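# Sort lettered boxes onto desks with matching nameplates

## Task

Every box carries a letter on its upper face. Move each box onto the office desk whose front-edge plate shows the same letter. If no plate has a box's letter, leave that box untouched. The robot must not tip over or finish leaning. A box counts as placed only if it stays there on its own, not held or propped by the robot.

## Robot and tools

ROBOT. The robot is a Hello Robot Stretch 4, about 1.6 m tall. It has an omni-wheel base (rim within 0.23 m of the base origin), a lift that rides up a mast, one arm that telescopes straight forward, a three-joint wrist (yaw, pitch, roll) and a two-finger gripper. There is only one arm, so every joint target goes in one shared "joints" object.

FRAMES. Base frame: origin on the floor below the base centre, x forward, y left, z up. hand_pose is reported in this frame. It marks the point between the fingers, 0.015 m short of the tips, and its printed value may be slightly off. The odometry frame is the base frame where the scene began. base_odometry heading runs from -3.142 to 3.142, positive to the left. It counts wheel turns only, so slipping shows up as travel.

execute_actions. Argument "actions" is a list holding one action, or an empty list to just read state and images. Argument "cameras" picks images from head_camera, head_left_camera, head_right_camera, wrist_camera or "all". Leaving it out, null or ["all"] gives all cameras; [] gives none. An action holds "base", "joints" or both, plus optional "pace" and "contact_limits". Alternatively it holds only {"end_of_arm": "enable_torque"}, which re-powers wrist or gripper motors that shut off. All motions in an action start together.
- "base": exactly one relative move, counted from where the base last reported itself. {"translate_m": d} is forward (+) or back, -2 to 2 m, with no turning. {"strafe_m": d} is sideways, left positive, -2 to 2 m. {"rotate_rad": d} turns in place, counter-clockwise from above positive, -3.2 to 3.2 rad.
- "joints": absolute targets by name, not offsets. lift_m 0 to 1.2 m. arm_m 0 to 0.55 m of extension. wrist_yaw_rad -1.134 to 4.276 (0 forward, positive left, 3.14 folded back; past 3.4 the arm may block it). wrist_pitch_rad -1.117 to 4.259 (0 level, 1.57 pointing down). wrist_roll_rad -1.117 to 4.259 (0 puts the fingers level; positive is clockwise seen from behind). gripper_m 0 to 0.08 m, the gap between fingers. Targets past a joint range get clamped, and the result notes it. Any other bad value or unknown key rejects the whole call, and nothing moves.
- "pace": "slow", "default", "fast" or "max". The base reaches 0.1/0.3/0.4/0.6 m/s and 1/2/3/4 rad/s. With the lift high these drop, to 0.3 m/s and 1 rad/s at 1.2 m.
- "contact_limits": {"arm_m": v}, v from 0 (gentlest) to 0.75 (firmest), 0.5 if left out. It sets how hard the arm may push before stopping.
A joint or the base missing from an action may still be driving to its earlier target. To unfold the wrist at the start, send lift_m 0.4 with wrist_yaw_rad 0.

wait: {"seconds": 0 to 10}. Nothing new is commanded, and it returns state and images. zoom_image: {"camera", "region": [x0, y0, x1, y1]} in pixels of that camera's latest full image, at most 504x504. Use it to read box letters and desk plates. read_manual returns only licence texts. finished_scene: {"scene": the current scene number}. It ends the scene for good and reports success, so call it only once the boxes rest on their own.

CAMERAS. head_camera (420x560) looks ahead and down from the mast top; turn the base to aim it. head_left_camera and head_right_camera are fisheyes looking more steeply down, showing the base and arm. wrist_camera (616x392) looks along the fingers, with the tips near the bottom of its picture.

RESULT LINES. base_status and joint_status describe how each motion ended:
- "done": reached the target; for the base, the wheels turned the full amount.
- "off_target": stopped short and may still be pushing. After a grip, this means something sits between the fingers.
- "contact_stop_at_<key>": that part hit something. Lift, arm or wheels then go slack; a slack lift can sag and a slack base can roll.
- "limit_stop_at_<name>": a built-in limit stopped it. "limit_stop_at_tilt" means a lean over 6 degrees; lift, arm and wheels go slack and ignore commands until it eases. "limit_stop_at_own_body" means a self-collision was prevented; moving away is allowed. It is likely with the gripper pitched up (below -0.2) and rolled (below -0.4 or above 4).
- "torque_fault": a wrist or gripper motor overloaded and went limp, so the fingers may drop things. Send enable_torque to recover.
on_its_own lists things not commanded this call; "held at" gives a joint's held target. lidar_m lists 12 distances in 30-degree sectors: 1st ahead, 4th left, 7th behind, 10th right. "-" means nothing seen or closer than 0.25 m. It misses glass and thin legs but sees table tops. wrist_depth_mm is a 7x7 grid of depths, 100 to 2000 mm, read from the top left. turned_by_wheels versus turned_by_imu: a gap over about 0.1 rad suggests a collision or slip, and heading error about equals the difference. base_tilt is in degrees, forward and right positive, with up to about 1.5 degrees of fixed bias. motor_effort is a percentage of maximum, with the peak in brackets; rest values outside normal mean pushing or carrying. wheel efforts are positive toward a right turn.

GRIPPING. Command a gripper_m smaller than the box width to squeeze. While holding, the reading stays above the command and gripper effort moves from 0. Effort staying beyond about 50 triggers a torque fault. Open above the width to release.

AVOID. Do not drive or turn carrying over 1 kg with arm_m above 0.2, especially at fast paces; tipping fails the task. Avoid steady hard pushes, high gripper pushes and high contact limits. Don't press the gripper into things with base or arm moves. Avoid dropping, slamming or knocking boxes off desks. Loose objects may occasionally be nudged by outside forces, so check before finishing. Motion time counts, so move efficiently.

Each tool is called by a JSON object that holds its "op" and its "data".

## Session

{"op": "execute_actions", "data": {"actions": [{"joints":{"lift_m":0.9,"wrist_yaw_rad":0}}], "cameras": ["head_camera","head_left_camera"]}}

Scene clock: 3.40 s.
base_odometry: x=+0.000 y=+0.000 heading=+0.000 (m, m, rad; odometry frame)
turned_by_wheels: +0.000 (rad since the last result)
turned_by_imu: -0.001 (rad since the last result)
base_tilt: forward=+0.4 right=+0.4 (deg)
lidar_m: 0.90 0.98 1.45 2.14 1.05 0.80 0.81 0.85 0.81 0.78 0.87 0.91
base_status: not commanded
joint_positions: lift_m=+0.900 arm_m=-0.002 wrist_yaw_rad=+0.000 wrist_pitch_rad=+0.020 wrist_roll_rad=-0.007 gripper_m=+0.040
joint_status: all done
motor_effort: lift_m=+23(26) arm_m=-1(1) wrist_yaw_rad=-2(6) wrist_pitch_rad=-5(6) wrist_roll_rad=+0(0) gripper_m=-1(0) wheel_0=+0(0) wheel_1=+0(0) wheel_2=+0(0) (%)
hand_pose: x=+0.3817 y=-0.0873 z=+1.0737 quat_wxyz=(+1.000, -0.003, +0.010, +0.000) (m; base frame)
wrist_depth_mm: 750 732 699 676 654 634 615 / 750 732 699 683 661 634 615 / 768 741 707 683 668 640 621 / 778 732 715 691 661 640 627 / 778 741 715 699 676 647 627 / 778 750 135 691 156 647 627 / - - - 699 - - 634
pictures: head_camera, head_left_camera
Images, in order (width x height): head_camera 420x560, head_left_camera 420x672.

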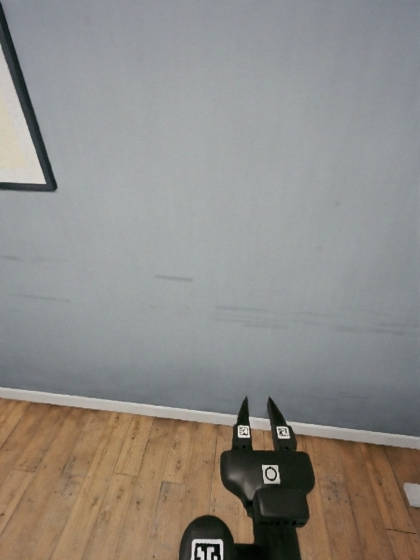

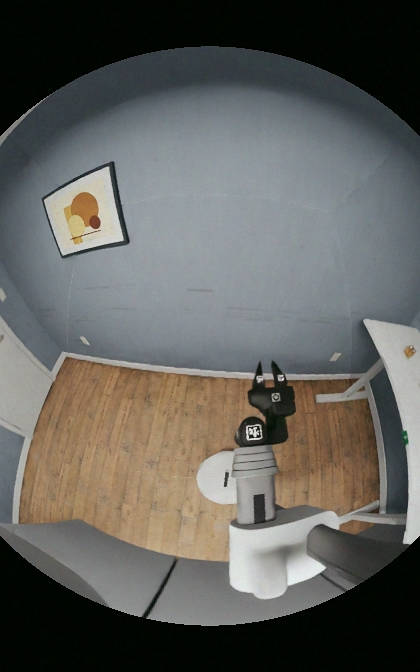

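Mirror-ish layout. Face the desk on the right.

{"op": "execute_actions", "data": {"actions": [{"base":{"rotate_rad":-1.6},"joints":{"wrist_pitch_rad":0.7}}], "cameras": ["head_camera","wrist_camera"]}}

Scene clock: 7.40 s.
base_odometry: x=+0.000 y=+0.000 heading=-1.600 (m, m, rad; odometry frame)
turned_by_wheels: -1.600 (rad since the last result)
turned_by_imu: -1.565 (rad since the last result)
base_tilt: forward=+0.4 right=+0.3 (deg)
lidar_m: 0.79 0.84 0.92 0.90 0.98 1.44 2.13 1.03 0.80 0.77 0.85 0.82
base_status: done
joint_positions: lift_m=+0.900 arm_m=-0.002 wrist_yaw_rad=+0.000 wrist_pitch_rad=+0.702 wrist_roll_rad=-0.007 gripper_m=+0.040
joint_status: all done
motor_effort: lift_m=+22(24) arm_m=-1(1) wrist_yaw_rad=-2(3) wrist_pitch_rad=-4(5) wrist_roll_rad=+0(1) gripper_m=+0(0) wheel_0=+1(5) wheel_1=+0(7) wheel_2=+0(4) (%)
hand_pose: x=+0.3315 y=-0.0874 z=+0.9406 quat_wxyz=(+0.939, -0.003, +0.344, +0.001) (m; base frame)
wrist_depth_mm: 1078 1366 1308 1281 1255 1182 798 / 1160 1430 1464 1430 1366 1308 878 / 1229 1499 1661 1576 1537 1430 1205 / 1255 1499 1618 1618 1576 1499 1255 / 1229 1366 1397 1397 1366 1366 1229 / 1182 1182 135 1182 156 1182 1160 / - - - 1098 - - 1060
pictures: head_camera, wrist_camera
Images, in order (width x height): head_camera 420x560, wrist_camera 616x392.

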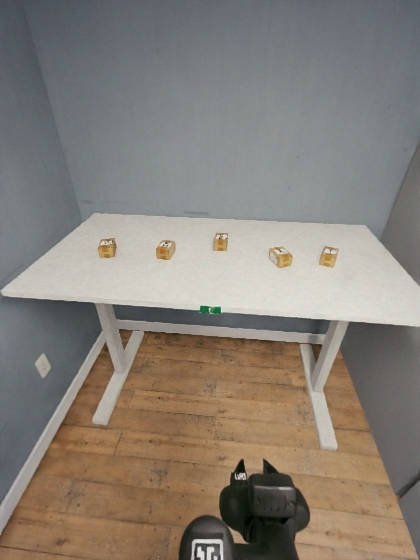

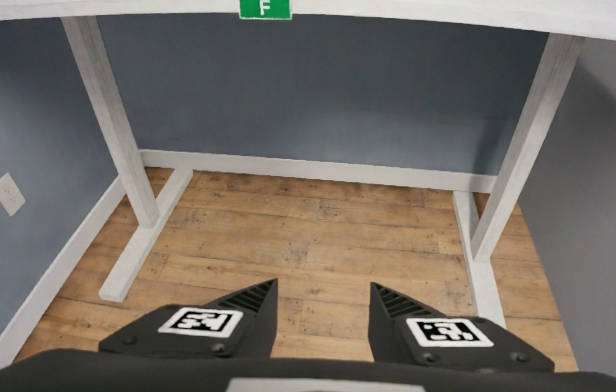

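Taller desk (F). Raise and look at the boxes.

{"op": "execute_actions", "data": {"actions": [{"joints":{"lift_m":1.2,"wrist_pitch_rad":0.5}}], "cameras": ["wrist_camera"]}}

Scene clock: 13.73 s.
base_odometry: x=+0.000 y=+0.000 heading=-1.600 (m, m, rad; odometry frame)
turned_by_wheels: +0.000 (rad since the last result)
turned_by_imu: -0.002 (rad since the last result)
base_tilt: forward=+0.4 right=+0.3 (deg)
lidar_m: 0.81 0.87 0.93 0.91 0.99 1.43 2.15 1.05 0.81 0.78 0.84 0.81
base_status: not commanded
joint_positions: lift_m=+1.200 arm_m=-0.002 wrist_yaw_rad=+0.000 wrist_pitch_rad=+0.503 wrist_roll_rad=-0.007 gripper_m=+0.040
joint_status: all done
motor_effort: lift_m=+23(23) arm_m=-1(1) wrist_yaw_rad=+0(1) wrist_pitch_rad=-9(9) wrist_roll_rad=-1(0) gripper_m=-1(2) wheel_0=+1(1) wheel_1=+0(0) wheel_2=+0(0) (%)
hand_pose: x=+0.3554 y=-0.0874 z=+1.2753 quat_wxyz=(+0.969, -0.003, +0.249, +0.001) (m; base frame)
wrist_depth_mm: 1138 1308 1281 1229 1182 1160 1138 / 1182 1397 1366 1308 1281 1229 1205 / 1138 1182 1160 1160 1160 1182 1182 / 866 866 878 891 878 878 891 / 1182 1336 759 759 723 699 691 / 1229 1537 135 1756 156 1499 1229 / - - - 1576 - - 1160
pictures: wrist_camera
Images, in order (width x height): wrist_camera 616x392.

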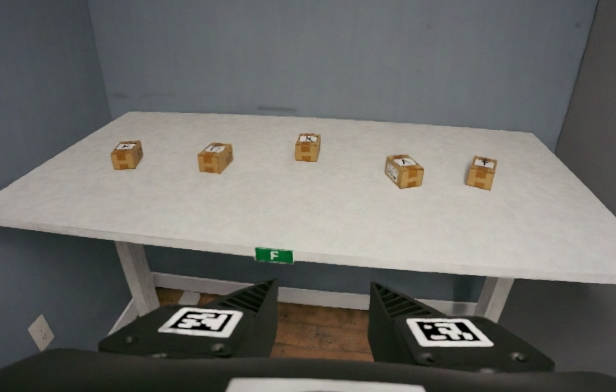

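{"op": "zoom_image", "data": {"camera": "wrist_camera", "region": [90,120,520,200]}}

Region (90, 120, 520, 200) of wrist_camera's 616x392 image, scaled by 1.172; it fills the top 94 rows of this view, and the rest is white.

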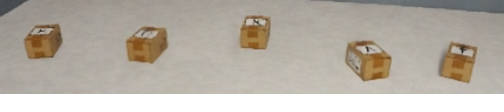

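{"op": "zoom_image", "data": {"camera": "wrist_camera", "region": [100,125,250,180]}}

{"op": "zoom_image", "data": {"camera": "wrist_camera", "region": [280,125,510,195]}}

Region (100, 125, 250, 180) of wrist_camera's 616x392 image, scaled by 3.360; it fills the top 185 rows of this view, and the rest is white.

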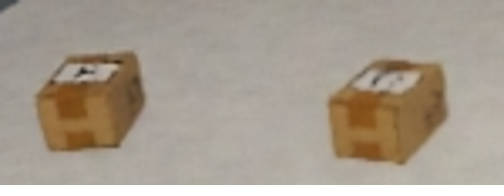

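Region (280, 125, 510, 195) of wrist_camera's 616x392 image, scaled by 2.191; it fills the top 153 rows of this view, and the rest is white.

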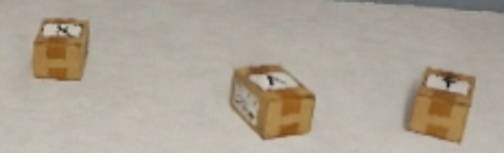

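Next I'll go find the other desks and read their plates.

{"op": "execute_actions", "data": {"actions": [{"base":{"rotate_rad":3.1},"joints":{"lift_m":0.9}}], "cameras": []}}

{"op": "execute_actions", "data": {"actions": [{"base":{"translate_m":1.5},"pace":"fast"}], "cameras": ["head_camera","head_left_camera"]}}

Scene clock: 24.73 s.
base_odometry: x=+0.000 y=+0.000 heading=+1.500 (m, m, rad; odometry frame)
turned_by_wheels: +3.100 (rad since the last result)
turned_by_imu: +3.025 (rad since the last result)
base_tilt: forward=+0.4 right=+0.3 (deg)
lidar_m: 2.12 1.11 0.81 0.78 0.84 0.86 0.82 0.83 0.93 0.91 0.95 1.32
base_status: done
joint_positions: lift_m=+0.900 arm_m=-0.002 wrist_yaw_rad=+0.000 wrist_pitch_rad=+0.503 wrist_roll_rad=-0.007 gripper_m=+0.040
joint_status: all done
motor_effort: lift_m=+15(19) arm_m=-1(1) wrist_yaw_rad=-2(1) wrist_pitch_rad=-7(7) wrist_roll_rad=-1(0) gripper_m=-2(0) wheel_0=-2(6) wheel_1=-2(5) wheel_2=-1(3) (%)
hand_pose: x=+0.3554 y=-0.0874 z=+0.9760 quat_wxyz=(+0.969, -0.003, +0.249, +0.001) (m; base frame)
wrist_depth_mm: 1863 1808 1756 1708 1708 1661 1336 / 1983 1983 1921 1863 1808 1808 1366 / - - - - 1921 1921 1336 / 1138 - - - - 1983 1308 / 1138 1708 1708 1756 1708 1661 1308 / 1160 1397 136 1430 156 1397 1281 / - - - 1281 - - 1205
pictures: none
No camera images: the call's "cameras" was empty. Leave "cameras" out to get every camera's image.

Scene clock: 30.07 s.
base_odometry: x=+0.106 y=+1.496 heading=+1.500 (m, m, rad; odometry frame)
turned_by_wheels: +0.000 (rad since the last result)
turned_by_imu: -0.007 (rad since the last result)
base_tilt: forward=+0.5 right=+0.3 (deg)
lidar_m: 0.63 0.66 0.98 0.99 0.79 1.12 3.11 1.31 0.97 0.94 0.89 0.65
base_status: done
joint_positions: lift_m=+0.900 arm_m=-0.002 wrist_yaw_rad=+0.000 wrist_pitch_rad=+0.503 wrist_roll_rad=-0.007 gripper_m=+0.040
joint_status: not commanded
motor_effort: lift_m=+15(15) arm_m=-1(1) wrist_yaw_rad=-1(1) wrist_pitch_rad=-6(6) wrist_roll_rad=+0(0) gripper_m=-1(1) wheel_0=+0(8) wheel_1=+0(5) wheel_2=+0(10) (%)
hand_pose: x=+0.3554 y=-0.0874 z=+0.9760 quat_wxyz=(+0.969, -0.003, +0.249, +0.001) (m; base frame)
wrist_depth_mm: 375 382 377 370 364 359 353 / 407 407 404 397 392 382 377 / 459 442 439 427 421 413 404 / 517 480 477 466 459 449 439 / 574 525 521 508 500 488 480 / 647 585 135 554 156 530 530 / - - - 603 - - 585
pictures: head_camera, head_left_camera
Images, in order (width x height): head_camera 420x560, head_left_camera 420x672.

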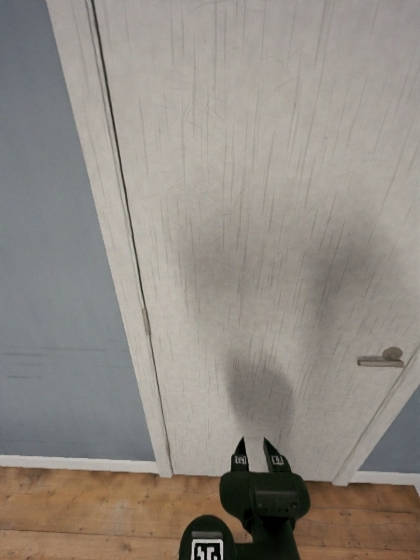

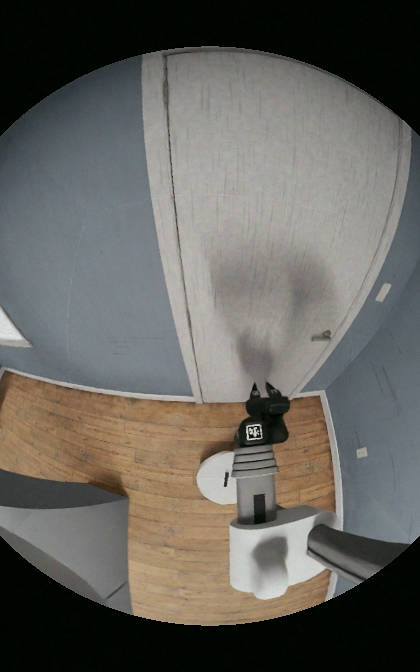

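{"op": "execute_actions", "data": {"actions": [{"base":{"rotate_rad":1.6},"pace":"fast"}], "cameras": ["head_camera","wrist_camera"]}}

Scene clock: 36.10 s.
base_odometry: x=+0.106 y=+1.496 heading=+3.100 (m, m, rad; odometry frame)
turned_by_wheels: +1.600 (rad since the last result)
turned_by_imu: +1.561 (rad since the last result)
base_tilt: forward=+0.4 right=+0.3 (deg)
lidar_m: 0.94 0.80 1.13 2.32 1.31 0.99 0.95 0.87 0.65 0.63 0.67 1.01
base_status: done
joint_positions: lift_m=+0.900 arm_m=-0.002 wrist_yaw_rad=+0.000 wrist_pitch_rad=+0.503 wrist_roll_rad=-0.007 gripper_m=+0.040
joint_status: not commanded
motor_effort: lift_m=+15(15) arm_m=-1(1) wrist_yaw_rad=-1(2) wrist_pitch_rad=-8(8) wrist_roll_rad=-1(0) gripper_m=-1(1) wheel_0=+1(6) wheel_1=+1(4) wheel_2=+1(7) (%)
hand_pose: x=+0.3555 y=-0.0874 z=+0.9760 quat_wxyz=(+0.969, -0.003, +0.249, +0.001) (m; base frame)
wrist_depth_mm: 496 603 - - - 1537 991 / 535 621 - - - 1576 1008 / 580 634 - - - 1499 1008 / 640 647 1921 - - 1499 991 / 715 707 1182 1708 1756 1464 976 / 798 759 135 1430 156 1281 960 / - - - 1255 - - 904
pictures: head_camera, wrist_camera
Images, in order (width x height): head_camera 420x560, wrist_camera 616x392.

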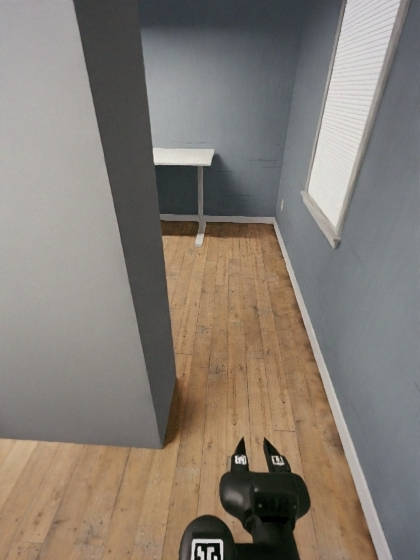

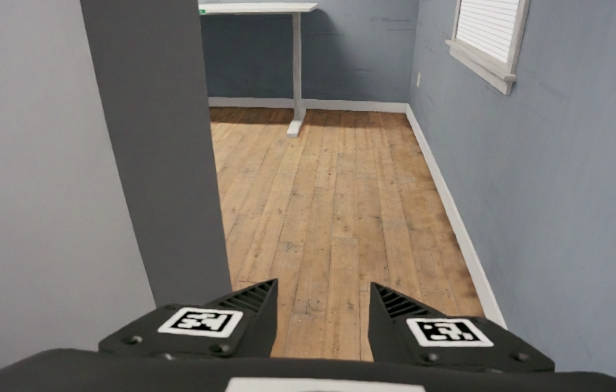

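{"op": "execute_actions", "data": {"actions": [{"base":{"strafe_m":-0.22},"pace":"fast"}], "cameras": []}}

{"op": "execute_actions", "data": {"actions": [{"base":{"translate_m":1.7},"pace":"fast"}], "cameras": []}}

{"op": "execute_actions", "data": {"actions": [{"base":{"rotate_rad":0.9},"joints":{"wrist_pitch_rad":0.1},"pace":"fast"}], "cameras": ["head_camera","wrist_camera"]}}

Scene clock: 40.40 s.
base_odometry: x=+0.115 y=+1.716 heading=+3.100 (m, m, rad; odometry frame)
turned_by_wheels: +0.000 (rad since the last result)
turned_by_imu: -0.003 (rad since the last result)
base_tilt: forward=+0.4 right=+0.4 (deg)
lidar_m: 2.09 0.90 1.11 2.55 1.31 1.00 0.98 0.58 0.42 0.40 0.43 0.67
base_status: done
joint_positions: lift_m=+0.900 arm_m=-0.002 wrist_yaw_rad=+0.000 wrist_pitch_rad=+0.503 wrist_roll_rad=-0.007 gripper_m=+0.040
joint_status: not commanded
motor_effort: lift_m=+15(15) arm_m=-1(1) wrist_yaw_rad=-1(1) wrist_pitch_rad=-7(6) wrist_roll_rad=+0(0) gripper_m=-1(1) wheel_0=-1(9) wheel_1=+0(8) wheel_2=+1(1) (%)
hand_pose: x=+0.3554 y=-0.0874 z=+0.9760 quat_wxyz=(+0.969, -0.003, +0.249, +0.001) (m; base frame)
wrist_depth_mm: 707 - - - - 991 640 / 707 - - - - 991 640 / 732 1008 - - - 960 640 / 732 1042 - - - 960 634 / 750 1042 1708 1708 1618 946 627 / 798 991 135 1430 156 831 609 / - - - 1255 - - 574
pictures: none
No camera images: the call's "cameras" was empty. Leave "cameras" out to get every camera's image.

Scene clock: 46.23 s.
base_odometry: x=-1.583 y=+1.787 heading=+3.100 (m, m, rad; odometry frame)
turned_by_wheels: +0.000 (rad since the last result)
turned_by_imu: -0.008 (rad since the last result)
base_tilt: forward=+0.4 right=+0.3 (deg)
lidar_m: 1.31 1.33 1.96 1.64 0.66 0.64 1.76 0.71 0.53 0.48 0.51 0.75
base_status: done
joint_positions: lift_m=+0.900 arm_m=-0.002 wrist_yaw_rad=+0.000 wrist_pitch_rad=+0.503 wrist_roll_rad=-0.007 gripper_m=+0.040
joint_status: not commanded
motor_effort: lift_m=+15(15) arm_m=-1(1) wrist_yaw_rad=-2(1) wrist_pitch_rad=-7(7) wrist_roll_rad=+0(1) gripper_m=+0(0) wheel_0=+0(5) wheel_1=-1(5) wheel_2=+1(9) (%)
hand_pose: x=+0.3554 y=-0.0874 z=+0.9760 quat_wxyz=(+0.969, -0.003, +0.249, +0.001) (m; base frame)
wrist_depth_mm: 1229 1281 1661 1661 1618 1182 759 / 1863 1808 1808 1808 1756 1182 768 / - - 1921 1983 1921 1160 768 / - - - - - 1138 750 / 1661 1708 1708 1756 1756 1118 750 / 1397 1464 135 1430 156 1008 732 / - - - 1255 - - 691
pictures: none
No camera images: the call's "cameras" was empty. Leave "cameras" out to get every camera's image.

Scene clock: 47.90 s.
base_odometry: x=-1.583 y=+1.787 heading=-2.283 (m, m, rad; odometry frame)
turned_by_wheels: +0.900 (rad since the last result)
turned_by_imu: +0.879 (rad since the last result)
base_tilt: forward=+0.4 right=+0.3 (deg)
lidar_m: 1.65 2.42 0.76 0.62 2.69 0.87 0.57 0.47 0.49 0.64 1.49 1.31
base_status: done
joint_positions: lift_m=+0.900 arm_m=-0.002 wrist_yaw_rad=+0.000 wrist_pitch_rad=+0.104 wrist_roll_rad=-0.007 gripper_m=+0.040
joint_status: all done
motor_effort: lift_m=+15(15) arm_m=-1(1) wrist_yaw_rad=-1(0) wrist_pitch_rad=-6(15) wrist_roll_rad=+0(1) gripper_m=+0(1) wheel_0=-1(5) wheel_1=-2(6) wheel_2=+0(5) (%)
hand_pose: x=+0.3807 y=-0.0874 z=+1.0565 quat_wxyz=(+0.999, -0.003, +0.052, +0.000) (m; base frame)
wrist_depth_mm: - - - - - 1863 1618 / - - - - - 1921 1618 / - - - - - 1921 1576 / - - - - - 1537 1537 / - - - - - 1983 1661 / - - 135 - 156 1921 1661 / - - - - - - 1618
pictures: head_camera, wrist_camera
Images, in order (width x height): head_camera 420x560, wrist_camera 616x392.

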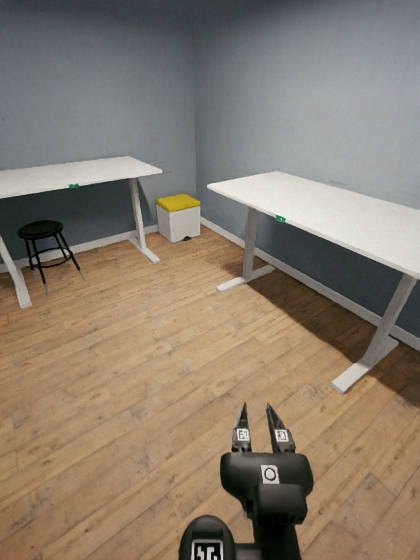

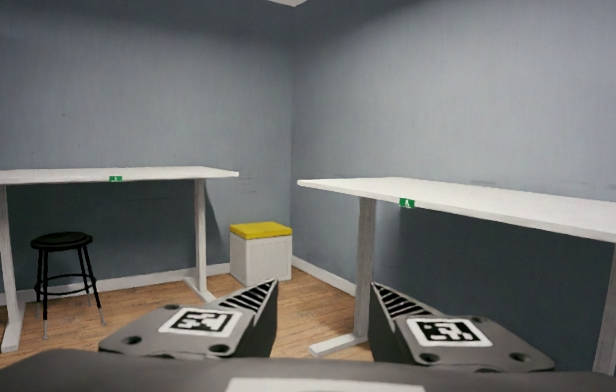

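{"op": "zoom_image", "data": {"camera": "wrist_camera", "region": [385,190,430,216]}}

{"op": "zoom_image", "data": {"camera": "wrist_camera", "region": [95,166,140,192]}}

Region (385, 190, 430, 216) of wrist_camera's 616x392 image, scaled by 11.200; it fills the top 291 rows of this view, and the rest is white.

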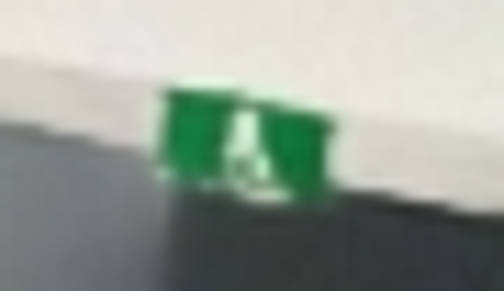

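Region (95, 166, 140, 192) of wrist_camera's 616x392 image, scaled by 11.200; it fills the top 291 rows of this view, and the rest is white.

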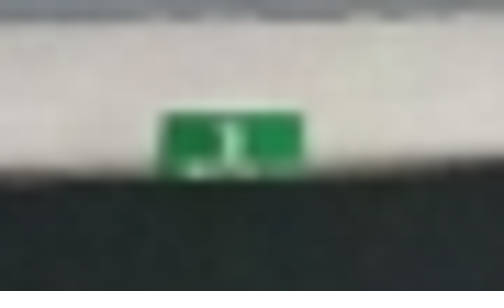

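Getting closer to the left plate to read its letter.

{"op": "execute_actions", "data": {"actions": [{"base":{"rotate_rad":0.5},"pace":"fast"}], "cameras": []}}

{"op": "execute_actions", "data": {"actions": [{"base":{"translate_m":1.1},"pace":"fast"}], "cameras": ["wrist_camera"]}}

Scene clock: 54.90 s.
base_odometry: x=-1.583 y=+1.787 heading=-1.783 (m, m, rad; odometry frame)
turned_by_wheels: +0.500 (rad since the last result)
turned_by_imu: +0.487 (rad since the last result)
base_tilt: forward=+0.4 right=+0.3 (deg)
lidar_m: 2.42 0.79 0.62 2.67 0.91 0.56 0.49 0.48 0.62 1.41 1.30 1.62
base_status: done
joint_positions: lift_m=+0.900 arm_m=-0.002 wrist_yaw_rad=+0.000 wrist_pitch_rad=+0.104 wrist_roll_rad=-0.007 gripper_m=+0.040
joint_status: not commanded
motor_effort: lift_m=+15(15) arm_m=-1(1) wrist_yaw_rad=-1(1) wrist_pitch_rad=-9(9) wrist_roll_rad=+0(0) gripper_m=+0(1) wheel_0=+1(5) wheel_1=+1(6) wheel_2=+2(4) (%)
hand_pose: x=+0.3807 y=-0.0874 z=+1.0565 quat_wxyz=(+0.999, -0.003, +0.052, +0.000) (m; base frame)
wrist_depth_mm: 960 1808 - - - - - / 976 1808 - - - - - / 991 1921 - - - - - / 1025 1863 - - - - - / 1060 1983 - - - - - / 1060 - 135 - 156 - - / - - - - - - -
pictures: none
No camera images: the call's "cameras" was empty. Leave "cameras" out to get every camera's image.

Scene clock: 59.20 s.
base_odometry: x=-1.815 y=+0.711 heading=-1.783 (m, m, rad; odometry frame)
turned_by_wheels: +0.000 (rad since the last result)
turned_by_imu: -0.005 (rad since the last result)
base_tilt: forward=+0.4 right=+0.3 (deg)
lidar_m: 1.31 1.04 0.67 0.60 0.64 0.81 1.57 1.60 1.21 1.11 1.15 1.48
base_status: done
joint_positions: lift_m=+0.900 arm_m=-0.002 wrist_yaw_rad=+0.000 wrist_pitch_rad=+0.103 wrist_roll_rad=-0.007 gripper_m=+0.040
joint_status: not commanded
motor_effort: lift_m=+15(16) arm_m=-1(1) wrist_yaw_rad=-1(1) wrist_pitch_rad=-10(9) wrist_roll_rad=+0(0) gripper_m=+0(2) wheel_0=+0(6) wheel_1=+1(3) wheel_2=+0(10) (%)
hand_pose: x=+0.3807 y=-0.0874 z=+1.0566 quat_wxyz=(+0.999, -0.003, +0.052, +0.000) (m; base frame)
wrist_depth_mm: 1661 1756 1756 1863 1863 1863 1983 / 1708 1756 1808 1863 1921 1921 1983 / 1708 1808 1863 1863 1921 1921 - / 1756 1618 1661 1756 1863 - - / 1756 1808 1921 1983 - - - / 1366 1808 135 - 156 1756 1708 / - - - - - - 1661
pictures: wrist_camera
Images, in order (width x height): wrist_camera 616x392.

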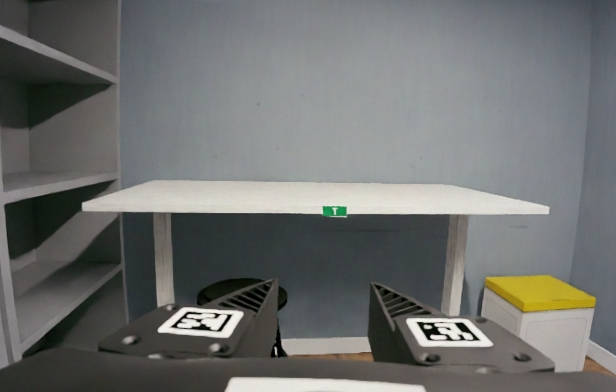

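{"op": "zoom_image", "data": {"camera": "wrist_camera", "region": [310,200,360,222]}}

Region (310, 200, 360, 222) of wrist_camera's 616x392 image, scaled by 10.080; it fills the top 222 rows of this view, and the rest is white.

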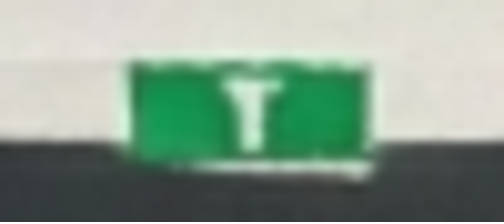

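{"op": "execute_actions", "data": {"actions": [{"base":{"translate_m":-1.1},"pace":"fast"}], "cameras": []}}

{"op": "execute_actions", "data": {"actions": [{"base":{"rotate_rad":1.74},"pace":"fast"}], "cameras": ["head_camera"]}}

Scene clock: 68.10 s.
base_odometry: x=-1.583 y=+1.787 heading=-1.783 (m, m, rad; odometry frame)
turned_by_wheels: +0.000 (rad since the last result)
turned_by_imu: +0.001 (rad since the last result)
base_tilt: forward=+0.4 right=+0.3 (deg)
lidar_m: 2.43 0.78 0.63 2.69 0.88 0.57 0.49 0.47 0.61 1.39 1.31 1.61
base_status: done
joint_positions: lift_m=+0.900 arm_m=-0.002 wrist_yaw_rad=+0.000 wrist_pitch_rad=+0.103 wrist_roll_rad=-0.007 gripper_m=+0.040
joint_status: not commanded
motor_effort: lift_m=+15(15) arm_m=-1(1) wrist_yaw_rad=+0(2) wrist_pitch_rad=-6(8) wrist_roll_rad=+0(0) gripper_m=+0(0) wheel_0=+1(5) wheel_1=+1(5) wheel_2=+0(8) (%)
hand_pose: x=+0.3807 y=-0.0874 z=+1.0566 quat_wxyz=(+0.999, -0.003, +0.052, +0.000) (m; base frame)
wrist_depth_mm: 946 1808 - - - - - / 976 1863 - - - - - / 991 1863 - - - - - / 1025 1921 - - - - - / 1042 1921 - - - - - / 1060 - 135 - 156 - - / - - - - - - -
pictures: none
No camera images: the call's "cameras" was empty. Leave "cameras" out to get every camera's image.

Scene clock: 70.30 s.
base_odometry: x=-1.583 y=+1.787 heading=-0.043 (m, m, rad; odometry frame)
turned_by_wheels: +1.740 (rad since the last result)
turned_by_imu: +1.699 (rad since the last result)
base_tilt: forward=+0.4 right=+0.3 (deg)
lidar_m: 1.77 0.72 0.53 0.48 0.51 0.77 1.32 1.35 1.96 1.70 0.65 0.64
base_status: done
joint_positions: lift_m=+0.900 arm_m=-0.002 wrist_yaw_rad=+0.000 wrist_pitch_rad=+0.103 wrist_roll_rad=-0.007 gripper_m=+0.040
joint_status: not commanded
motor_effort: lift_m=+15(15) arm_m=-1(1) wrist_yaw_rad=-2(2) wrist_pitch_rad=-7(10) wrist_roll_rad=+0(0) gripper_m=-2(0) wheel_0=+0(6) wheel_1=-1(5) wheel_2=+1(6) (%)
hand_pose: x=+0.3807 y=-0.0874 z=+1.0566 quat_wxyz=(+0.999, -0.003, +0.052, +0.000) (m; base frame)
wrist_depth_mm: 768 1078 1863 - - - 574 / 778 1078 1863 - - - 559 / 788 1118 1921 - - - 564 / 798 1138 - - - - 564 / 809 1138 - - - - 554 / 798 1078 135 - 156 - 544 / - - - - - - -
pictures: head_camera
Images, in order (width x height): head_camera 420x560.

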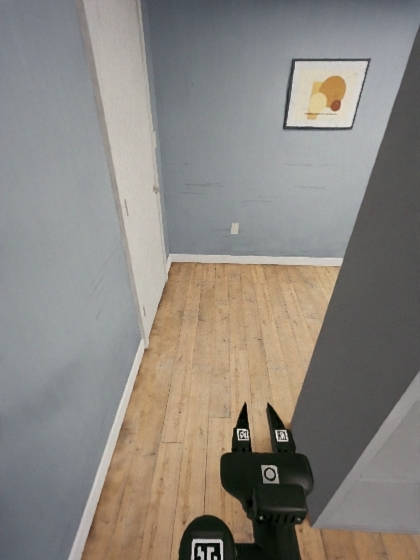

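Way ahead is clear.

{"op": "execute_actions", "data": {"actions": [{"base":{"translate_m":1.7},"pace":"fast"}], "cameras": []}}

{"op": "execute_actions", "data": {"actions": [{"base":{"rotate_rad":-1.6},"pace":"fast"}], "cameras": ["head_camera"]}}

Scene clock: 78.73 s.
base_odometry: x=+0.116 y=+1.714 heading=-0.043 (m, m, rad; odometry frame)
turned_by_wheels: +0.000 (rad since the last result)
turned_by_imu: -0.009 (rad since the last result)
base_tilt: forward=+0.4 right=+0.3 (deg)
lidar_m: 0.96 0.59 0.47 0.45 0.47 0.70 2.24 0.88 1.09 2.47 1.30 0.99
base_status: done
joint_positions: lift_m=+0.900 arm_m=-0.002 wrist_yaw_rad=+0.000 wrist_pitch_rad=+0.103 wrist_roll_rad=-0.007 gripper_m=+0.040
joint_status: not commanded
motor_effort: lift_m=+15(15) arm_m=-1(1) wrist_yaw_rad=-1(2) wrist_pitch_rad=-8(7) wrist_roll_rad=+0(0) gripper_m=-1(0) wheel_0=+1(6) wheel_1=+0(5) wheel_2=+0(12) (%)
hand_pose: x=+0.3807 y=-0.0874 z=+1.0566 quat_wxyz=(+0.999, -0.003, +0.052, +0.000) (m; base frame)
wrist_depth_mm: 715 723 715 715 699 683 676 / 723 741 741 723 707 699 691 / 741 759 750 732 723 715 707 / 750 768 759 750 732 723 715 / 741 788 768 759 750 741 723 / 741 809 135 768 156 750 741 / - - - 788 - - 750
pictures: none
No camera images: the call's "cameras" was empty. Leave "cameras" out to get every camera's image.

Scene clock: 80.87 s.
base_odometry: x=+0.115 y=+1.714 heading=-1.643 (m, m, rad; odometry frame)
turned_by_wheels: -1.600 (rad since the last result)
turned_by_imu: -1.564 (rad since the last result)
base_tilt: forward=+0.4 right=+0.3 (deg)
lidar_m: 2.47 1.35 1.00 0.96 0.59 0.46 0.45 0.46 0.68 1.84 0.87 1.06
base_status: done
joint_positions: lift_m=+0.900 arm_m=-0.002 wrist_yaw_rad=+0.000 wrist_pitch_rad=+0.103 wrist_roll_rad=-0.007 gripper_m=+0.040
joint_status: not commanded
motor_effort: lift_m=+15(15) arm_m=-1(1) wrist_yaw_rad=-1(2) wrist_pitch_rad=-9(7) wrist_roll_rad=+0(0) gripper_m=+1(0) wheel_0=-1(7) wheel_1=+0(6) wheel_2=-1(10) (%)
hand_pose: x=+0.3807 y=-0.0874 z=+1.0566 quat_wxyz=(+0.999, -0.003, +0.052, +0.000) (m; base frame)
wrist_depth_mm: 1397 1921 - - - 1464 1025 / 1366 - - - - 1537 1025 / 1397 - - - - 1499 1025 / 1430 - - - - 1499 1025 / 1397 - - - - 1499 1008 / 1430 1921 135 - 156 1366 991 / - - - - - - 946
pictures: head_camera
Images, in order (width x height): head_camera 420x560.

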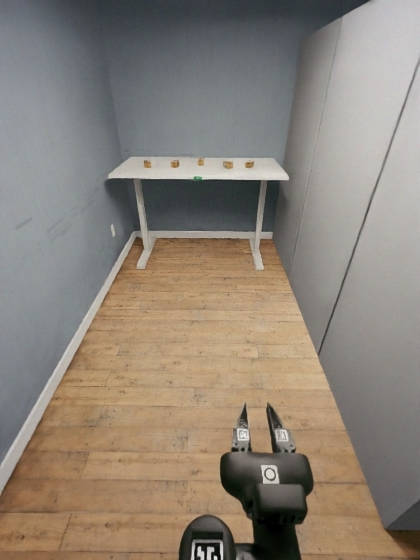

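{"op": "execute_actions", "data": {"actions": [{"base":{"translate_m":1.9},"joints":{"lift_m":1.2,"wrist_pitch_rad":0.85},"pace":"fast"}], "cameras": ["wrist_camera"]}}

Scene clock: 90.30 s.
base_odometry: x=-0.022 y=-0.181 heading=-1.643 (m, m, rad; odometry frame)
turned_by_wheels: +0.000 (rad since the last result)
turned_by_imu: -0.010 (rad since the last result)
base_tilt: forward=+0.4 right=+0.3 (deg)
lidar_m: 0.61 0.62 0.88 0.96 1.01 1.39 2.36 1.05 0.77 0.73 0.77 0.62
base_status: done
joint_positions: lift_m=+1.200 arm_m=-0.002 wrist_yaw_rad=+0.000 wrist_pitch_rad=+0.852 wrist_roll_rad=-0.007 gripper_m=+0.040
joint_status: all done
motor_effort: lift_m=+23(22) arm_m=-1(1) wrist_yaw_rad=-1(1) wrist_pitch_rad=-3(1) wrist_roll_rad=+0(0) gripper_m=-1(1) wheel_0=-1(7) wheel_1=+0(5) wheel_2=+1(8) (%)
hand_pose: x=+0.3093 y=-0.0874 z=+1.2178 quat_wxyz=(+0.911, -0.003, +0.413, +0.001) (m; base frame)
wrist_depth_mm: 878 878 820 854 842 854 917 / 741 707 723 707 699 699 715 / 627 621 615 609 609 609 609 / 569 569 564 569 549 544 544 / 1430 1499 1576 1537 1537 1366 1008 / 1336 1430 135 1397 156 1336 991 / - - - 1308 - - 960
pictures: wrist_camera
Images, in order (width x height): wrist_camera 616x392.

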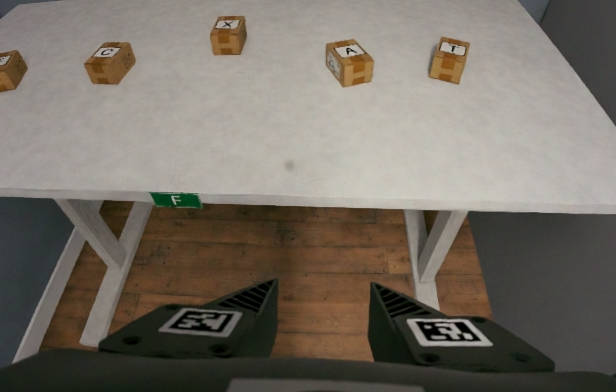

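{"op": "execute_actions", "data": {"actions": [{"base":{"strafe_m":-0.29},"joints":{"wrist_pitch_rad":1.57,"gripper_m":0.08},"pace":"fast"}], "cameras": []}}

{"op": "execute_actions", "data": {"actions": [{"base":{"translate_m":0.15},"joints":{"arm_m":0.42}}], "cameras": ["wrist_camera"]}}

Scene clock: 98.20 s.
base_odometry: x=-0.311 y=-0.160 heading=-1.643 (m, m, rad; odometry frame)
turned_by_wheels: +0.000 (rad since the last result)
turned_by_imu: -0.004 (rad since the last result)
base_tilt: forward=+0.4 right=+0.3 (deg)
lidar_m: 0.60 0.63 0.88 1.25 1.30 1.79 2.36 0.64 0.45 0.44 0.46 0.60
base_status: done
joint_positions: lift_m=+1.200 arm_m=-0.002 wrist_yaw_rad=+0.000 wrist_pitch_rad=+1.570 wrist_roll_rad=-0.007 gripper_m=+0.080
joint_status: all done
motor_effort: lift_m=+22(23) arm_m=-1(1) wrist_yaw_rad=-2(1) wrist_pitch_rad=+4(6) wrist_roll_rad=+0(0) gripper_m=+0(2) wheel_0=-2(7) wheel_1=+1(8) wheel_2=+0(3) (%)
hand_pose: x=+0.1693 y=-0.0874 z=+1.1653 quat_wxyz=(+0.707, -0.002, +0.707, +0.002) (m; base frame)
wrist_depth_mm: 1366 1308 1308 1281 1281 854 585 / 1308 1308 1308 1308 1281 854 591 / 1308 1336 1336 1308 1281 866 580 / 1366 1336 1336 1308 1308 854 580 / 1336 1308 1308 1078 1281 854 574 / 1366 1336 149 1098 1281 407 554 / - - 741 1308 1281 - -
pictures: none
No camera images: the call's "cameras" was empty. Leave "cameras" out to get every camera's image.

Scene clock: 100.53 s.
base_odometry: x=-0.322 y=-0.310 heading=-1.643 (m, m, rad; odometry frame)
turned_by_wheels: +0.000 (rad since the last result)
turned_by_imu: -0.002 (rad since the last result)
base_tilt: forward=+0.5 right=+0.3 (deg)
lidar_m: 0.43 0.46 0.63 1.25 1.30 1.77 2.52 0.65 0.46 0.44 0.46 0.46
base_status: done
joint_positions: lift_m=+1.200 arm_m=+0.419 wrist_yaw_rad=+0.000 wrist_pitch_rad=+1.570 wrist_roll_rad=-0.007 gripper_m=+0.080
joint_status: all done
motor_effort: lift_m=+22(22) arm_m=+7(7) wrist_yaw_rad=-1(2) wrist_pitch_rad=+0(0) wrist_roll_rad=+0(1) gripper_m=+1(0) wheel_0=-1(6) wheel_1=-1(5) wheel_2=+0(7) (%)
hand_pose: x=+0.5899 y=-0.0874 z=+1.1653 quat_wxyz=(+0.707, -0.003, +0.707, +0.003) (m; base frame)
wrist_depth_mm: 317 364 359 315 353 347 343 / 319 362 359 355 351 349 347 / 368 366 362 357 353 349 347 / 370 368 362 359 355 349 347 / 373 370 366 359 355 353 349 / 375 368 149 362 359 249 351 / - - 254 364 359 - -
pictures: wrist_camera
Images, in order (width x height): wrist_camera 616x392.

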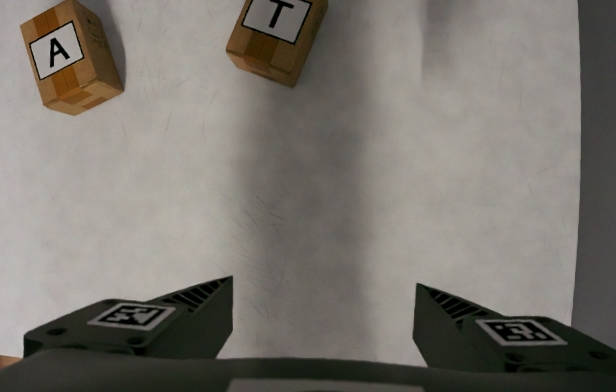

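{"op": "execute_actions", "data": {"actions": [{"base":{"strafe_m":0.04},"joints":{"arm_m":0.547,"wrist_roll_rad":0.49}}], "cameras": []}}

{"op": "execute_actions", "data": {"actions": [{"base":{"translate_m":0.08}}], "cameras": ["wrist_camera"]}}

Scene clock: 105.80 s.
base_odometry: x=-0.282 y=-0.313 heading=-1.643 (m, m, rad; odometry frame)
turned_by_wheels: +0.000 (rad since the last result)
turned_by_imu: -0.002 (rad since the last result)
base_tilt: forward=+0.4 right=+0.3 (deg)
lidar_m: 0.42 0.45 0.63 1.22 1.27 1.72 2.53 0.70 0.50 0.47 0.50 0.46
base_status: done
joint_positions: lift_m=+1.200 arm_m=+0.546 wrist_yaw_rad=+0.000 wrist_pitch_rad=+1.570 wrist_roll_rad=+0.489 gripper_m=+0.080
joint_status: all done
motor_effort: lift_m=+22(22) arm_m=+7(8) wrist_yaw_rad=+0(2) wrist_pitch_rad=+2(1) wrist_roll_rad=+1(5) gripper_m=+2(1) wheel_0=+1(7) wheel_1=-1(8) wheel_2=+0(0) (%)
hand_pose: x=+0.7169 y=-0.0874 z=+1.1653 quat_wxyz=(+0.686, +0.171, +0.686, -0.171) (m; base frame)
wrist_depth_mm: 368 364 359 353 349 347 343 / 368 366 359 355 353 347 345 / 370 366 362 355 353 349 345 / 373 366 364 310 355 349 347 / 373 368 366 359 355 351 349 / 377 320 150 362 357 247 347 / - - 256 362 357 - -
pictures: none
No camera images: the call's "cameras" was empty. Leave "cameras" out to get every camera's image.

Scene clock: 107.20 s.
base_odometry: x=-0.288 y=-0.393 heading=-1.643 (m, m, rad; odometry frame)
turned_by_wheels: +0.000 (rad since the last result)
turned_by_imu: -0.001 (rad since the last result)
base_tilt: forward=+0.5 right=+0.3 (deg)
lidar_m: 0.34 0.37 0.51 1.22 1.28 1.73 2.61 0.70 0.51 0.47 0.51 0.38
base_status: done
joint_positions: lift_m=+1.200 arm_m=+0.546 wrist_yaw_rad=+0.000 wrist_pitch_rad=+1.570 wrist_roll_rad=+0.489 gripper_m=+0.080
joint_status: not commanded
motor_effort: lift_m=+22(22) arm_m=+6(7) wrist_yaw_rad=-1(1) wrist_pitch_rad=+0(2) wrist_roll_rad=+1(2) gripper_m=+1(1) wheel_0=+0(4) wheel_1=+0(4) wheel_2=+1(7) (%)
hand_pose: x=+0.7169 y=-0.0874 z=+1.1653 quat_wxyz=(+0.686, +0.171, +0.686, -0.171) (m; base frame)
wrist_depth_mm: 368 364 357 355 351 345 345 / 370 364 359 355 353 347 345 / 370 366 362 357 353 349 345 / 373 368 364 359 355 351 347 / 375 370 364 309 355 351 349 / 375 370 149 359 357 247 347 / - - 254 364 357 - -
pictures: wrist_camera
Images, in order (width x height): wrist_camera 616x392.

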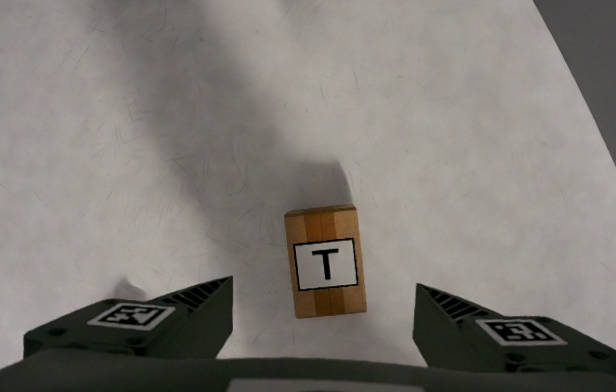

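{"op": "execute_actions", "data": {"actions": [{"joints":{"wrist_roll_rad":0.41,"lift_m":1.008}}], "cameras": []}}

{"op": "execute_actions", "data": {"actions": [{"joints":{"gripper_m":0.03}}], "cameras": []}}

{"op": "execute_actions", "data": {"actions": [{"joints":{"lift_m":1.1,"arm_m":0}}], "cameras": []}}

Scene clock: 112.73 s.
base_odometry: x=-0.288 y=-0.393 heading=-1.643 (m, m, rad; odometry frame)
turned_by_wheels: +0.000 (rad since the last result)
turned_by_imu: -0.002 (rad since the last result)
base_tilt: forward=+0.4 right=+0.3 (deg)
lidar_m: 0.35 0.39 0.52 1.20 1.26 1.75 2.60 0.69 0.50 0.48 0.50 0.38
base_status: not commanded
joint_positions: lift_m=+1.008 arm_m=+0.546 wrist_yaw_rad=+0.000 wrist_pitch_rad=+1.570 wrist_roll_rad=+0.411 gripper_m=+0.080
joint_status: all done
motor_effort: lift_m=+15(20) arm_m=+6(6) wrist_yaw_rad=-1(1) wrist_pitch_rad=+3(3) wrist_roll_rad=-2(7) gripper_m=-1(0) wheel_0=+0(0) wheel_1=+0(0) wheel_2=+1(1) (%)
hand_pose: x=+0.7169 y=-0.0874 z=+0.9739 quat_wxyz=(+0.693, +0.144, +0.692, -0.144) (m; base frame)
wrist_depth_mm: 173 170 168 166 164 162 - / 173 171 168 167 165 163 161 / 173 171 169 167 166 163 162 / 174 172 170 168 166 164 163 / 175 173 170 120 127 164 163 / 176 173 120 119 118 154 - / - - 120 119 118 - -
pictures: none
No camera images: the call's "cameras" was empty. Leave "cameras" out to get every camera's image.

Scene clock: 113.73 s.
base_odometry: x=-0.288 y=-0.393 heading=-1.643 (m, m, rad; odometry frame)
turned_by_wheels: +0.000 (rad since the last result)
turned_by_imu: +0.000 (rad since the last result)
base_tilt: forward=+0.4 right=+0.3 (deg)
lidar_m: 0.34 0.38 0.53 1.21 1.26 1.74 2.60 0.70 0.49 0.46 0.50 0.36
base_status: not commanded
joint_positions: lift_m=+1.008 arm_m=+0.546 wrist_yaw_rad=+0.000 wrist_pitch_rad=+1.570 wrist_roll_rad=+0.410 gripper_m=+0.060
joint_status: gripper_m off_target (ended at +0.060, target +0.030)
on_its_own: gripper_m is held at +0.054, not at your +0.030, by its contact guard: the fingers met something
motor_effort: lift_m=+15(15) arm_m=+6(6) wrist_yaw_rad=-1(1) wrist_pitch_rad=+1(2) wrist_roll_rad=-2(2) gripper_m=-43(50) wheel_0=+0(0) wheel_1=+0(0) wheel_2=+1(1) (%)
hand_pose: x=+0.7169 y=-0.0874 z=+0.9739 quat_wxyz=(+0.693, +0.144, +0.692, -0.144) (m; base frame)
wrist_depth_mm: 172 170 168 166 164 162 - / 173 171 168 167 164 163 162 / 173 172 169 167 165 163 162 / 174 173 170 168 166 164 163 / 175 173 171 121 130 164 163 / 176 174 120 119 118 164 163 / - - - 119 118 - -
pictures: none
No camera images: the call's "cameras" was empty. Leave "cameras" out to get every camera's image.

Scene clock: 116.40 s.
base_odometry: x=-0.288 y=-0.393 heading=-1.643 (m, m, rad; odometry frame)
turned_by_wheels: +0.000 (rad since the last result)
turned_by_imu: -0.001 (rad since the last result)
base_tilt: forward=+0.4 right=+0.4 (deg)
lidar_m: 0.37 0.39 0.53 1.21 1.28 1.72 2.60 0.70 0.51 0.47 0.50 0.40
base_status: not commanded
joint_positions: lift_m=+1.100 arm_m=+0.001 wrist_yaw_rad=+0.000 wrist_pitch_rad=+1.570 wrist_roll_rad=+0.410 gripper_m=+0.060
joint_status: all done
on_its_own: gripper_m is held at +0.054, not at your +0.030, by its contact guard: the fingers met something
motor_effort: lift_m=+24(22) arm_m=-7(4) wrist_yaw_rad=+0(2) wrist_pitch_rad=+0(0) wrist_roll_rad=-1(1) gripper_m=-43(42) wheel_0=+0(0) wheel_1=+0(0) wheel_2=+1(1) (%)
hand_pose: x=+0.1721 y=-0.0874 z=+1.0651 quat_wxyz=(+0.692, +0.144, +0.692, -0.144) (m; base frame)
wrist_depth_mm: 268 266 1182 1182 1160 676 512 / 270 1205 1205 1205 1205 768 569 / 1229 1229 1205 1205 1182 931 609 / 1255 1205 1205 1205 1182 1008 668 / 1255 1229 1205 121 130 1182 750 / 1255 1255 120 119 118 1118 831 / - - - 119 118 - -
pictures: none
No camera images: the call's "cameras" was empty. Leave "cameras" out to get every camera's image.

{"op": "execute_actions", "data": {"actions": [{"base":{"translate_m":-2.0},"pace":"fast"}], "cameras": []}}

{"op": "execute_actions", "data": {"actions": [{"base":{"rotate_rad":-1.6},"pace":"fast"}], "cameras": []}}

Scene clock: 126.53 s.
base_odometry: x=-0.143 y=+1.602 heading=-1.643 (m, m, rad; odometry frame)
turned_by_wheels: +0.000 (rad since the last result)
turned_by_imu: +0.001 (rad since the last result)
base_tilt: forward=+0.4 right=+0.3 (deg)
lidar_m: 1.95 1.72 1.26 1.21 0.86 0.62 0.59 0.62 0.84 2.32 0.60 0.71
base_status: done
joint_positions: lift_m=+1.100 arm_m=+0.001 wrist_yaw_rad=+0.000 wrist_pitch_rad=+1.570 wrist_roll_rad=+0.410 gripper_m=+0.060
joint_status: not commanded
on_its_own: gripper_m is held at +0.054, not at your +0.030, by its contact guard: the fingers met something
motor_effort: lift_m=+24(24) arm_m=-6(7) wrist_yaw_rad=-1(1) wrist_pitch_rad=+1(0) wrist_roll_rad=-1(1) gripper_m=-41(41) wheel_0=+1(6) wheel_1=-1(5) wheel_2=-1(8) (%)
hand_pose: x=+0.1721 y=-0.0874 z=+1.0652 quat_wxyz=(+0.692, +0.144, +0.692, -0.144) (m; base frame)
wrist_depth_mm: 1229 1205 1205 1182 1160 715 842 / 1229 1229 1205 1182 1160 1138 1160 / 1255 1205 1205 1205 1182 1160 1160 / 1255 1229 1229 1205 1182 1182 1160 / 1229 1229 1205 120 130 1160 1182 / 1229 1255 120 119 118 1182 1182 / - - - 119 118 - -
pictures: none
No camera images: the call's "cameras" was empty. Leave "cameras" out to get every camera's image.

Scene clock: 129.03 s.
base_odometry: x=-0.143 y=+1.602 heading=+3.040 (m, m, rad; odometry frame)
turned_by_wheels: -1.600 (rad since the last result)
turned_by_imu: -1.564 (rad since the last result)
base_tilt: forward=+0.4 right=+0.3 (deg)
lidar_m: 2.13 0.60 0.70 1.82 1.81 1.30 1.21 0.85 0.61 0.56 0.62 0.85
base_status: done
joint_positions: lift_m=+1.100 arm_m=+0.001 wrist_yaw_rad=+0.000 wrist_pitch_rad=+1.570 wrist_roll_rad=+0.410 gripper_m=+0.060
joint_status: not commanded
on_its_own: gripper_m is held at +0.054, not at your +0.030, by its contact guard: the fingers met something
motor_effort: lift_m=+22(24) arm_m=-6(7) wrist_yaw_rad=-1(2) wrist_pitch_rad=+1(0) wrist_roll_rad=-1(1) gripper_m=-41(43) wheel_0=+0(4) wheel_1=+1(5) wheel_2=+1(3) (%)
hand_pose: x=+0.1722 y=-0.0874 z=+1.0653 quat_wxyz=(+0.693, +0.144, +0.692, -0.144) (m; base frame)
wrist_depth_mm: 878 1205 1182 1182 1182 866 647 / 788 1205 1205 1205 1182 976 707 / 732 1042 1229 1205 1182 1078 778 / 991 1229 1229 1182 1182 1182 854 / 1255 1229 1205 120 130 1160 946 / 1255 1229 120 119 118 1182 1042 / - - - 119 118 - -
pictures: none
No camera images: the call's "cameras" was empty. Leave "cameras" out to get every camera's image.

{"op": "execute_actions", "data": {"actions": [{"base":{"strafe_m":-0.15},"pace":"fast"}], "cameras": []}}

{"op": "execute_actions", "data": {"actions": [{"base":{"translate_m":1.5},"pace":"fast"}], "cameras": []}}

{"op": "execute_actions", "data": {"actions": [{"base":{"rotate_rad":1.5},"pace":"fast"}], "cameras": ["head_camera"]}}

Scene clock: 133.97 s.
base_odometry: x=-0.127 y=+1.751 heading=+3.040 (m, m, rad; odometry frame)
turned_by_wheels: +0.000 (rad since the last result)
turned_by_imu: -0.002 (rad since the last result)
base_tilt: forward=+0.4 right=+0.4 (deg)
lidar_m: 1.50 0.69 0.69 1.82 1.81 1.28 1.20 0.66 0.46 0.41 0.47 0.63
base_status: done
joint_positions: lift_m=+1.100 arm_m=+0.001 wrist_yaw_rad=+0.000 wrist_pitch_rad=+1.570 wrist_roll_rad=+0.410 gripper_m=+0.060
joint_status: not commanded
on_its_own: gripper_m is held at +0.054, not at your +0.030, by its contact guard: the fingers met something
motor_effort: lift_m=+22(22) arm_m=-6(6) wrist_yaw_rad=-1(1) wrist_pitch_rad=+1(1) wrist_roll_rad=-1(1) gripper_m=-42(40) wheel_0=-2(10) wheel_1=+2(7) wheel_2=+1(2) (%)
hand_pose: x=+0.1722 y=-0.0874 z=+1.0653 quat_wxyz=(+0.693, +0.144, +0.692, -0.144) (m; base frame)
wrist_depth_mm: 1229 1229 1182 1182 1025 609 469 / 1042 1255 1205 1205 1160 691 496 / 946 1205 1205 1205 1182 788 549 / 991 1229 1205 1182 1205 891 615 / 1255 1229 1205 120 130 1042 640 / 1281 1229 120 119 118 991 723 / - - - 119 118 - -
pictures: none
No camera images: the call's "cameras" was empty. Leave "cameras" out to get every camera's image.

Scene clock: 140.00 s.
base_odometry: x=-1.620 y=+1.903 heading=+3.040 (m, m, rad; odometry frame)
turned_by_wheels: +0.000 (rad since the last result)
turned_by_imu: -0.006 (rad since the last result)
base_tilt: forward=+0.4 right=+0.3 (deg)
lidar_m: 1.50 1.30 1.72 2.32 0.78 0.77 1.77 0.62 0.39 0.37 0.39 0.53
base_status: done
joint_positions: lift_m=+1.100 arm_m=+0.001 wrist_yaw_rad=+0.000 wrist_pitch_rad=+1.570 wrist_roll_rad=+0.410 gripper_m=+0.060
joint_status: not commanded
on_its_own: gripper_m is held at +0.054, not at your +0.030, by its contact guard: the fingers met something
motor_effort: lift_m=+23(22) arm_m=-7(6) wrist_yaw_rad=-2(1) wrist_pitch_rad=+1(3) wrist_roll_rad=-1(1) gripper_m=-41(42) wheel_0=+1(5) wheel_1=-1(3) wheel_2=+2(6) (%)
hand_pose: x=+0.1722 y=-0.0874 z=+1.0653 quat_wxyz=(+0.693, +0.144, +0.692, -0.144) (m; base frame)
wrist_depth_mm: 1205 1229 1205 1182 904 539 364 / 1229 1229 1229 1160 1078 609 427 / 1255 1205 1205 1205 1182 699 488 / 1255 1229 1205 1205 1182 820 544 / 1229 1229 1205 121 130 976 621 / 1255 1255 120 119 118 946 683 / - - - 119 118 - -
pictures: none
No camera images: the call's "cameras" was empty. Leave "cameras" out to get every camera's image.

Scene clock: 142.43 s.
base_odometry: x=-1.620 y=+1.903 heading=-1.743 (m, m, rad; odometry frame)
turned_by_wheels: +1.500 (rad since the last result)
turned_by_imu: +1.465 (rad since the last result)
base_tilt: forward=+0.4 right=+0.3 (deg)
lidar_m: 2.52 0.84 0.75 2.72 0.68 0.46 0.38 0.41 0.49 1.19 1.29 1.62
base_status: done
joint_positions: lift_m=+1.100 arm_m=+0.001 wrist_yaw_rad=+0.000 wrist_pitch_rad=+1.570 wrist_roll_rad=+0.410 gripper_m=+0.060
joint_status: not commanded
on_its_own: gripper_m is held at +0.054, not at your +0.030, by its contact guard: the fingers met something
motor_effort: lift_m=+22(22) arm_m=-6(6) wrist_yaw_rad=-2(1) wrist_pitch_rad=+2(3) wrist_roll_rad=-1(1) gripper_m=-40(42) wheel_0=+0(6) wheel_1=-2(5) wheel_2=+0(4) (%)
hand_pose: x=+0.1722 y=-0.0874 z=+1.0653 quat_wxyz=(+0.693, +0.144, +0.692, -0.144) (m; base frame)
wrist_depth_mm: 1229 1229 1182 1182 1182 1160 1160 / 1229 1229 1205 1205 1182 1160 1160 / 1160 1229 1205 1182 1182 1160 1138 / 1160 1229 1229 1205 1205 1182 1160 / 1255 1229 1229 120 130 1182 1138 / 1255 1229 120 119 118 1182 1042 / - - - 119 118 - -
pictures: head_camera
Images, in order (width x height): head_camera 420x560.

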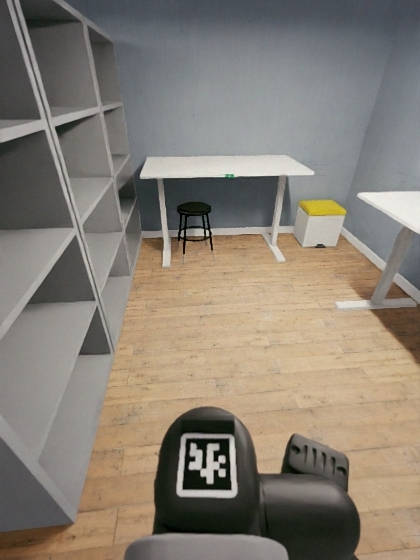

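{"op": "execute_actions", "data": {"actions": [{"base":{"rotate_rad":-0.1},"pace":"fast"}], "cameras": []}}

{"op": "execute_actions", "data": {"actions": [{"base":{"translate_m":2.0},"joints":{"lift_m":1.15},"pace":"fast"}], "cameras": []}}

{"op": "execute_actions", "data": {"actions": [{"joints":{"arm_m":0.54},"contact_limits":{"arm_m":0.2}}], "cameras": []}}

Scene clock: 147.47 s.
base_odometry: x=-1.620 y=+1.903 heading=-1.843 (m, m, rad; odometry frame)
turned_by_wheels: -0.100 (rad since the last result)
turned_by_imu: -0.099 (rad since the last result)
base_tilt: forward=+0.4 right=+0.3 (deg)
lidar_m: 2.54 0.95 0.74 2.72 0.77 0.49 0.38 0.39 0.45 0.93 1.29 1.51
base_status: done
joint_positions: lift_m=+1.100 arm_m=+0.001 wrist_yaw_rad=+0.000 wrist_pitch_rad=+1.570 wrist_roll_rad=+0.410 gripper_m=+0.060
joint_status: not commanded
on_its_own: gripper_m is held at +0.054, not at your +0.030, by its contact guard: the fingers met something
motor_effort: lift_m=+22(22) arm_m=-6(6) wrist_yaw_rad=-1(2) wrist_pitch_rad=+2(1) wrist_roll_rad=-1(1) gripper_m=-42(43) wheel_0=+1(4) wheel_1=+1(4) wheel_2=+0(6) (%)
hand_pose: x=+0.1722 y=-0.0874 z=+1.0653 quat_wxyz=(+0.693, +0.144, +0.692, -0.144) (m; base frame)
wrist_depth_mm: 1229 1229 1205 1182 1182 1160 1160 / 1229 1229 1205 1182 1182 1160 1160 / 1205 1229 1229 1205 1182 1160 1138 / 1138 1205 1205 1205 1205 1160 1160 / 1205 1229 1229 120 130 1182 1160 / 1255 1229 120 119 118 1160 976 / - - - 119 118 - -
pictures: none
No camera images: the call's "cameras" was empty. Leave "cameras" out to get every camera's image.

Scene clock: 155.00 s.
base_odometry: x=-2.157 y=-0.023 heading=-1.843 (m, m, rad; odometry frame)
turned_by_wheels: +0.000 (rad since the last result)
turned_by_imu: -0.008 (rad since the last result)
base_tilt: forward=+0.4 right=+0.4 (deg)
lidar_m: 0.58 0.59 0.73 0.94 0.93 1.14 2.37 1.55 0.92 0.83 1.62 0.69
base_status: done
joint_positions: lift_m=+1.150 arm_m=+0.001 wrist_yaw_rad=+0.000 wrist_pitch_rad=+1.570 wrist_roll_rad=+0.410 gripper_m=+0.060
joint_status: all done
on_its_own: gripper_m is held at +0.054, not at your +0.030, by its contact guard: the fingers met something
motor_effort: lift_m=+23(28) arm_m=-6(6) wrist_yaw_rad=-1(2) wrist_pitch_rad=+0(2) wrist_roll_rad=-1(1) gripper_m=-43(42) wheel_0=+2(5) wheel_1=-1(5) wheel_2=+1(9) (%)
hand_pose: x=+0.1722 y=-0.0874 z=+1.1152 quat_wxyz=(+0.693, +0.144, +0.692, -0.144) (m; base frame)
wrist_depth_mm: 854 1281 1255 1255 1205 1205 1182 / 1308 1281 1229 1255 1229 1205 1182 / 1308 1255 1255 1229 1229 1205 1182 / 1308 1281 1255 1255 1229 1229 1205 / 1281 1308 1255 120 130 1229 1229 / 1281 1308 120 119 118 1205 1229 / - - - 119 118 - -
pictures: none
No camera images: the call's "cameras" was empty. Leave "cameras" out to get every camera's image.

Scene clock: 157.63 s.
base_odometry: x=-2.157 y=-0.023 heading=-1.843 (m, m, rad; odometry frame)
turned_by_wheels: +0.000 (rad since the last result)
turned_by_imu: -0.001 (rad since the last result)
base_tilt: forward=+0.4 right=+0.3 (deg)
lidar_m: 0.58 0.59 0.73 0.94 0.95 1.14 2.36 1.52 0.93 0.82 1.63 0.67
base_status: not commanded
joint_positions: lift_m=+1.150 arm_m=+0.539 wrist_yaw_rad=+0.000 wrist_pitch_rad=+1.570 wrist_roll_rad=+0.410 gripper_m=+0.060
joint_status: all done
on_its_own: gripper_m is held at +0.054, not at your +0.030, by its contact guard: the fingers met something
motor_effort: lift_m=+23(24) arm_m=+7(3) wrist_yaw_rad=-2(2) wrist_pitch_rad=+2(3) wrist_roll_rad=+0(1) gripper_m=-41(43) wheel_0=+2(2) wheel_1=+0(1) wheel_2=+0(1) (%)
contact_limits: arm_m 0.2
hand_pose: x=+0.7099 y=-0.0874 z=+1.1152 quat_wxyz=(+0.693, +0.144, +0.692, -0.144) (m; base frame)
wrist_depth_mm: 315 314 309 307 301 297 296 / 320 315 310 307 303 298 296 / 319 315 312 307 304 300 298 / 322 315 314 307 306 301 1205 / 322 319 314 121 130 1205 1229 / 322 319 120 119 118 1229 1205 / - - - 119 118 - -
pictures: none
No camera images: the call's "cameras" was empty. Leave "cameras" out to get every camera's image.


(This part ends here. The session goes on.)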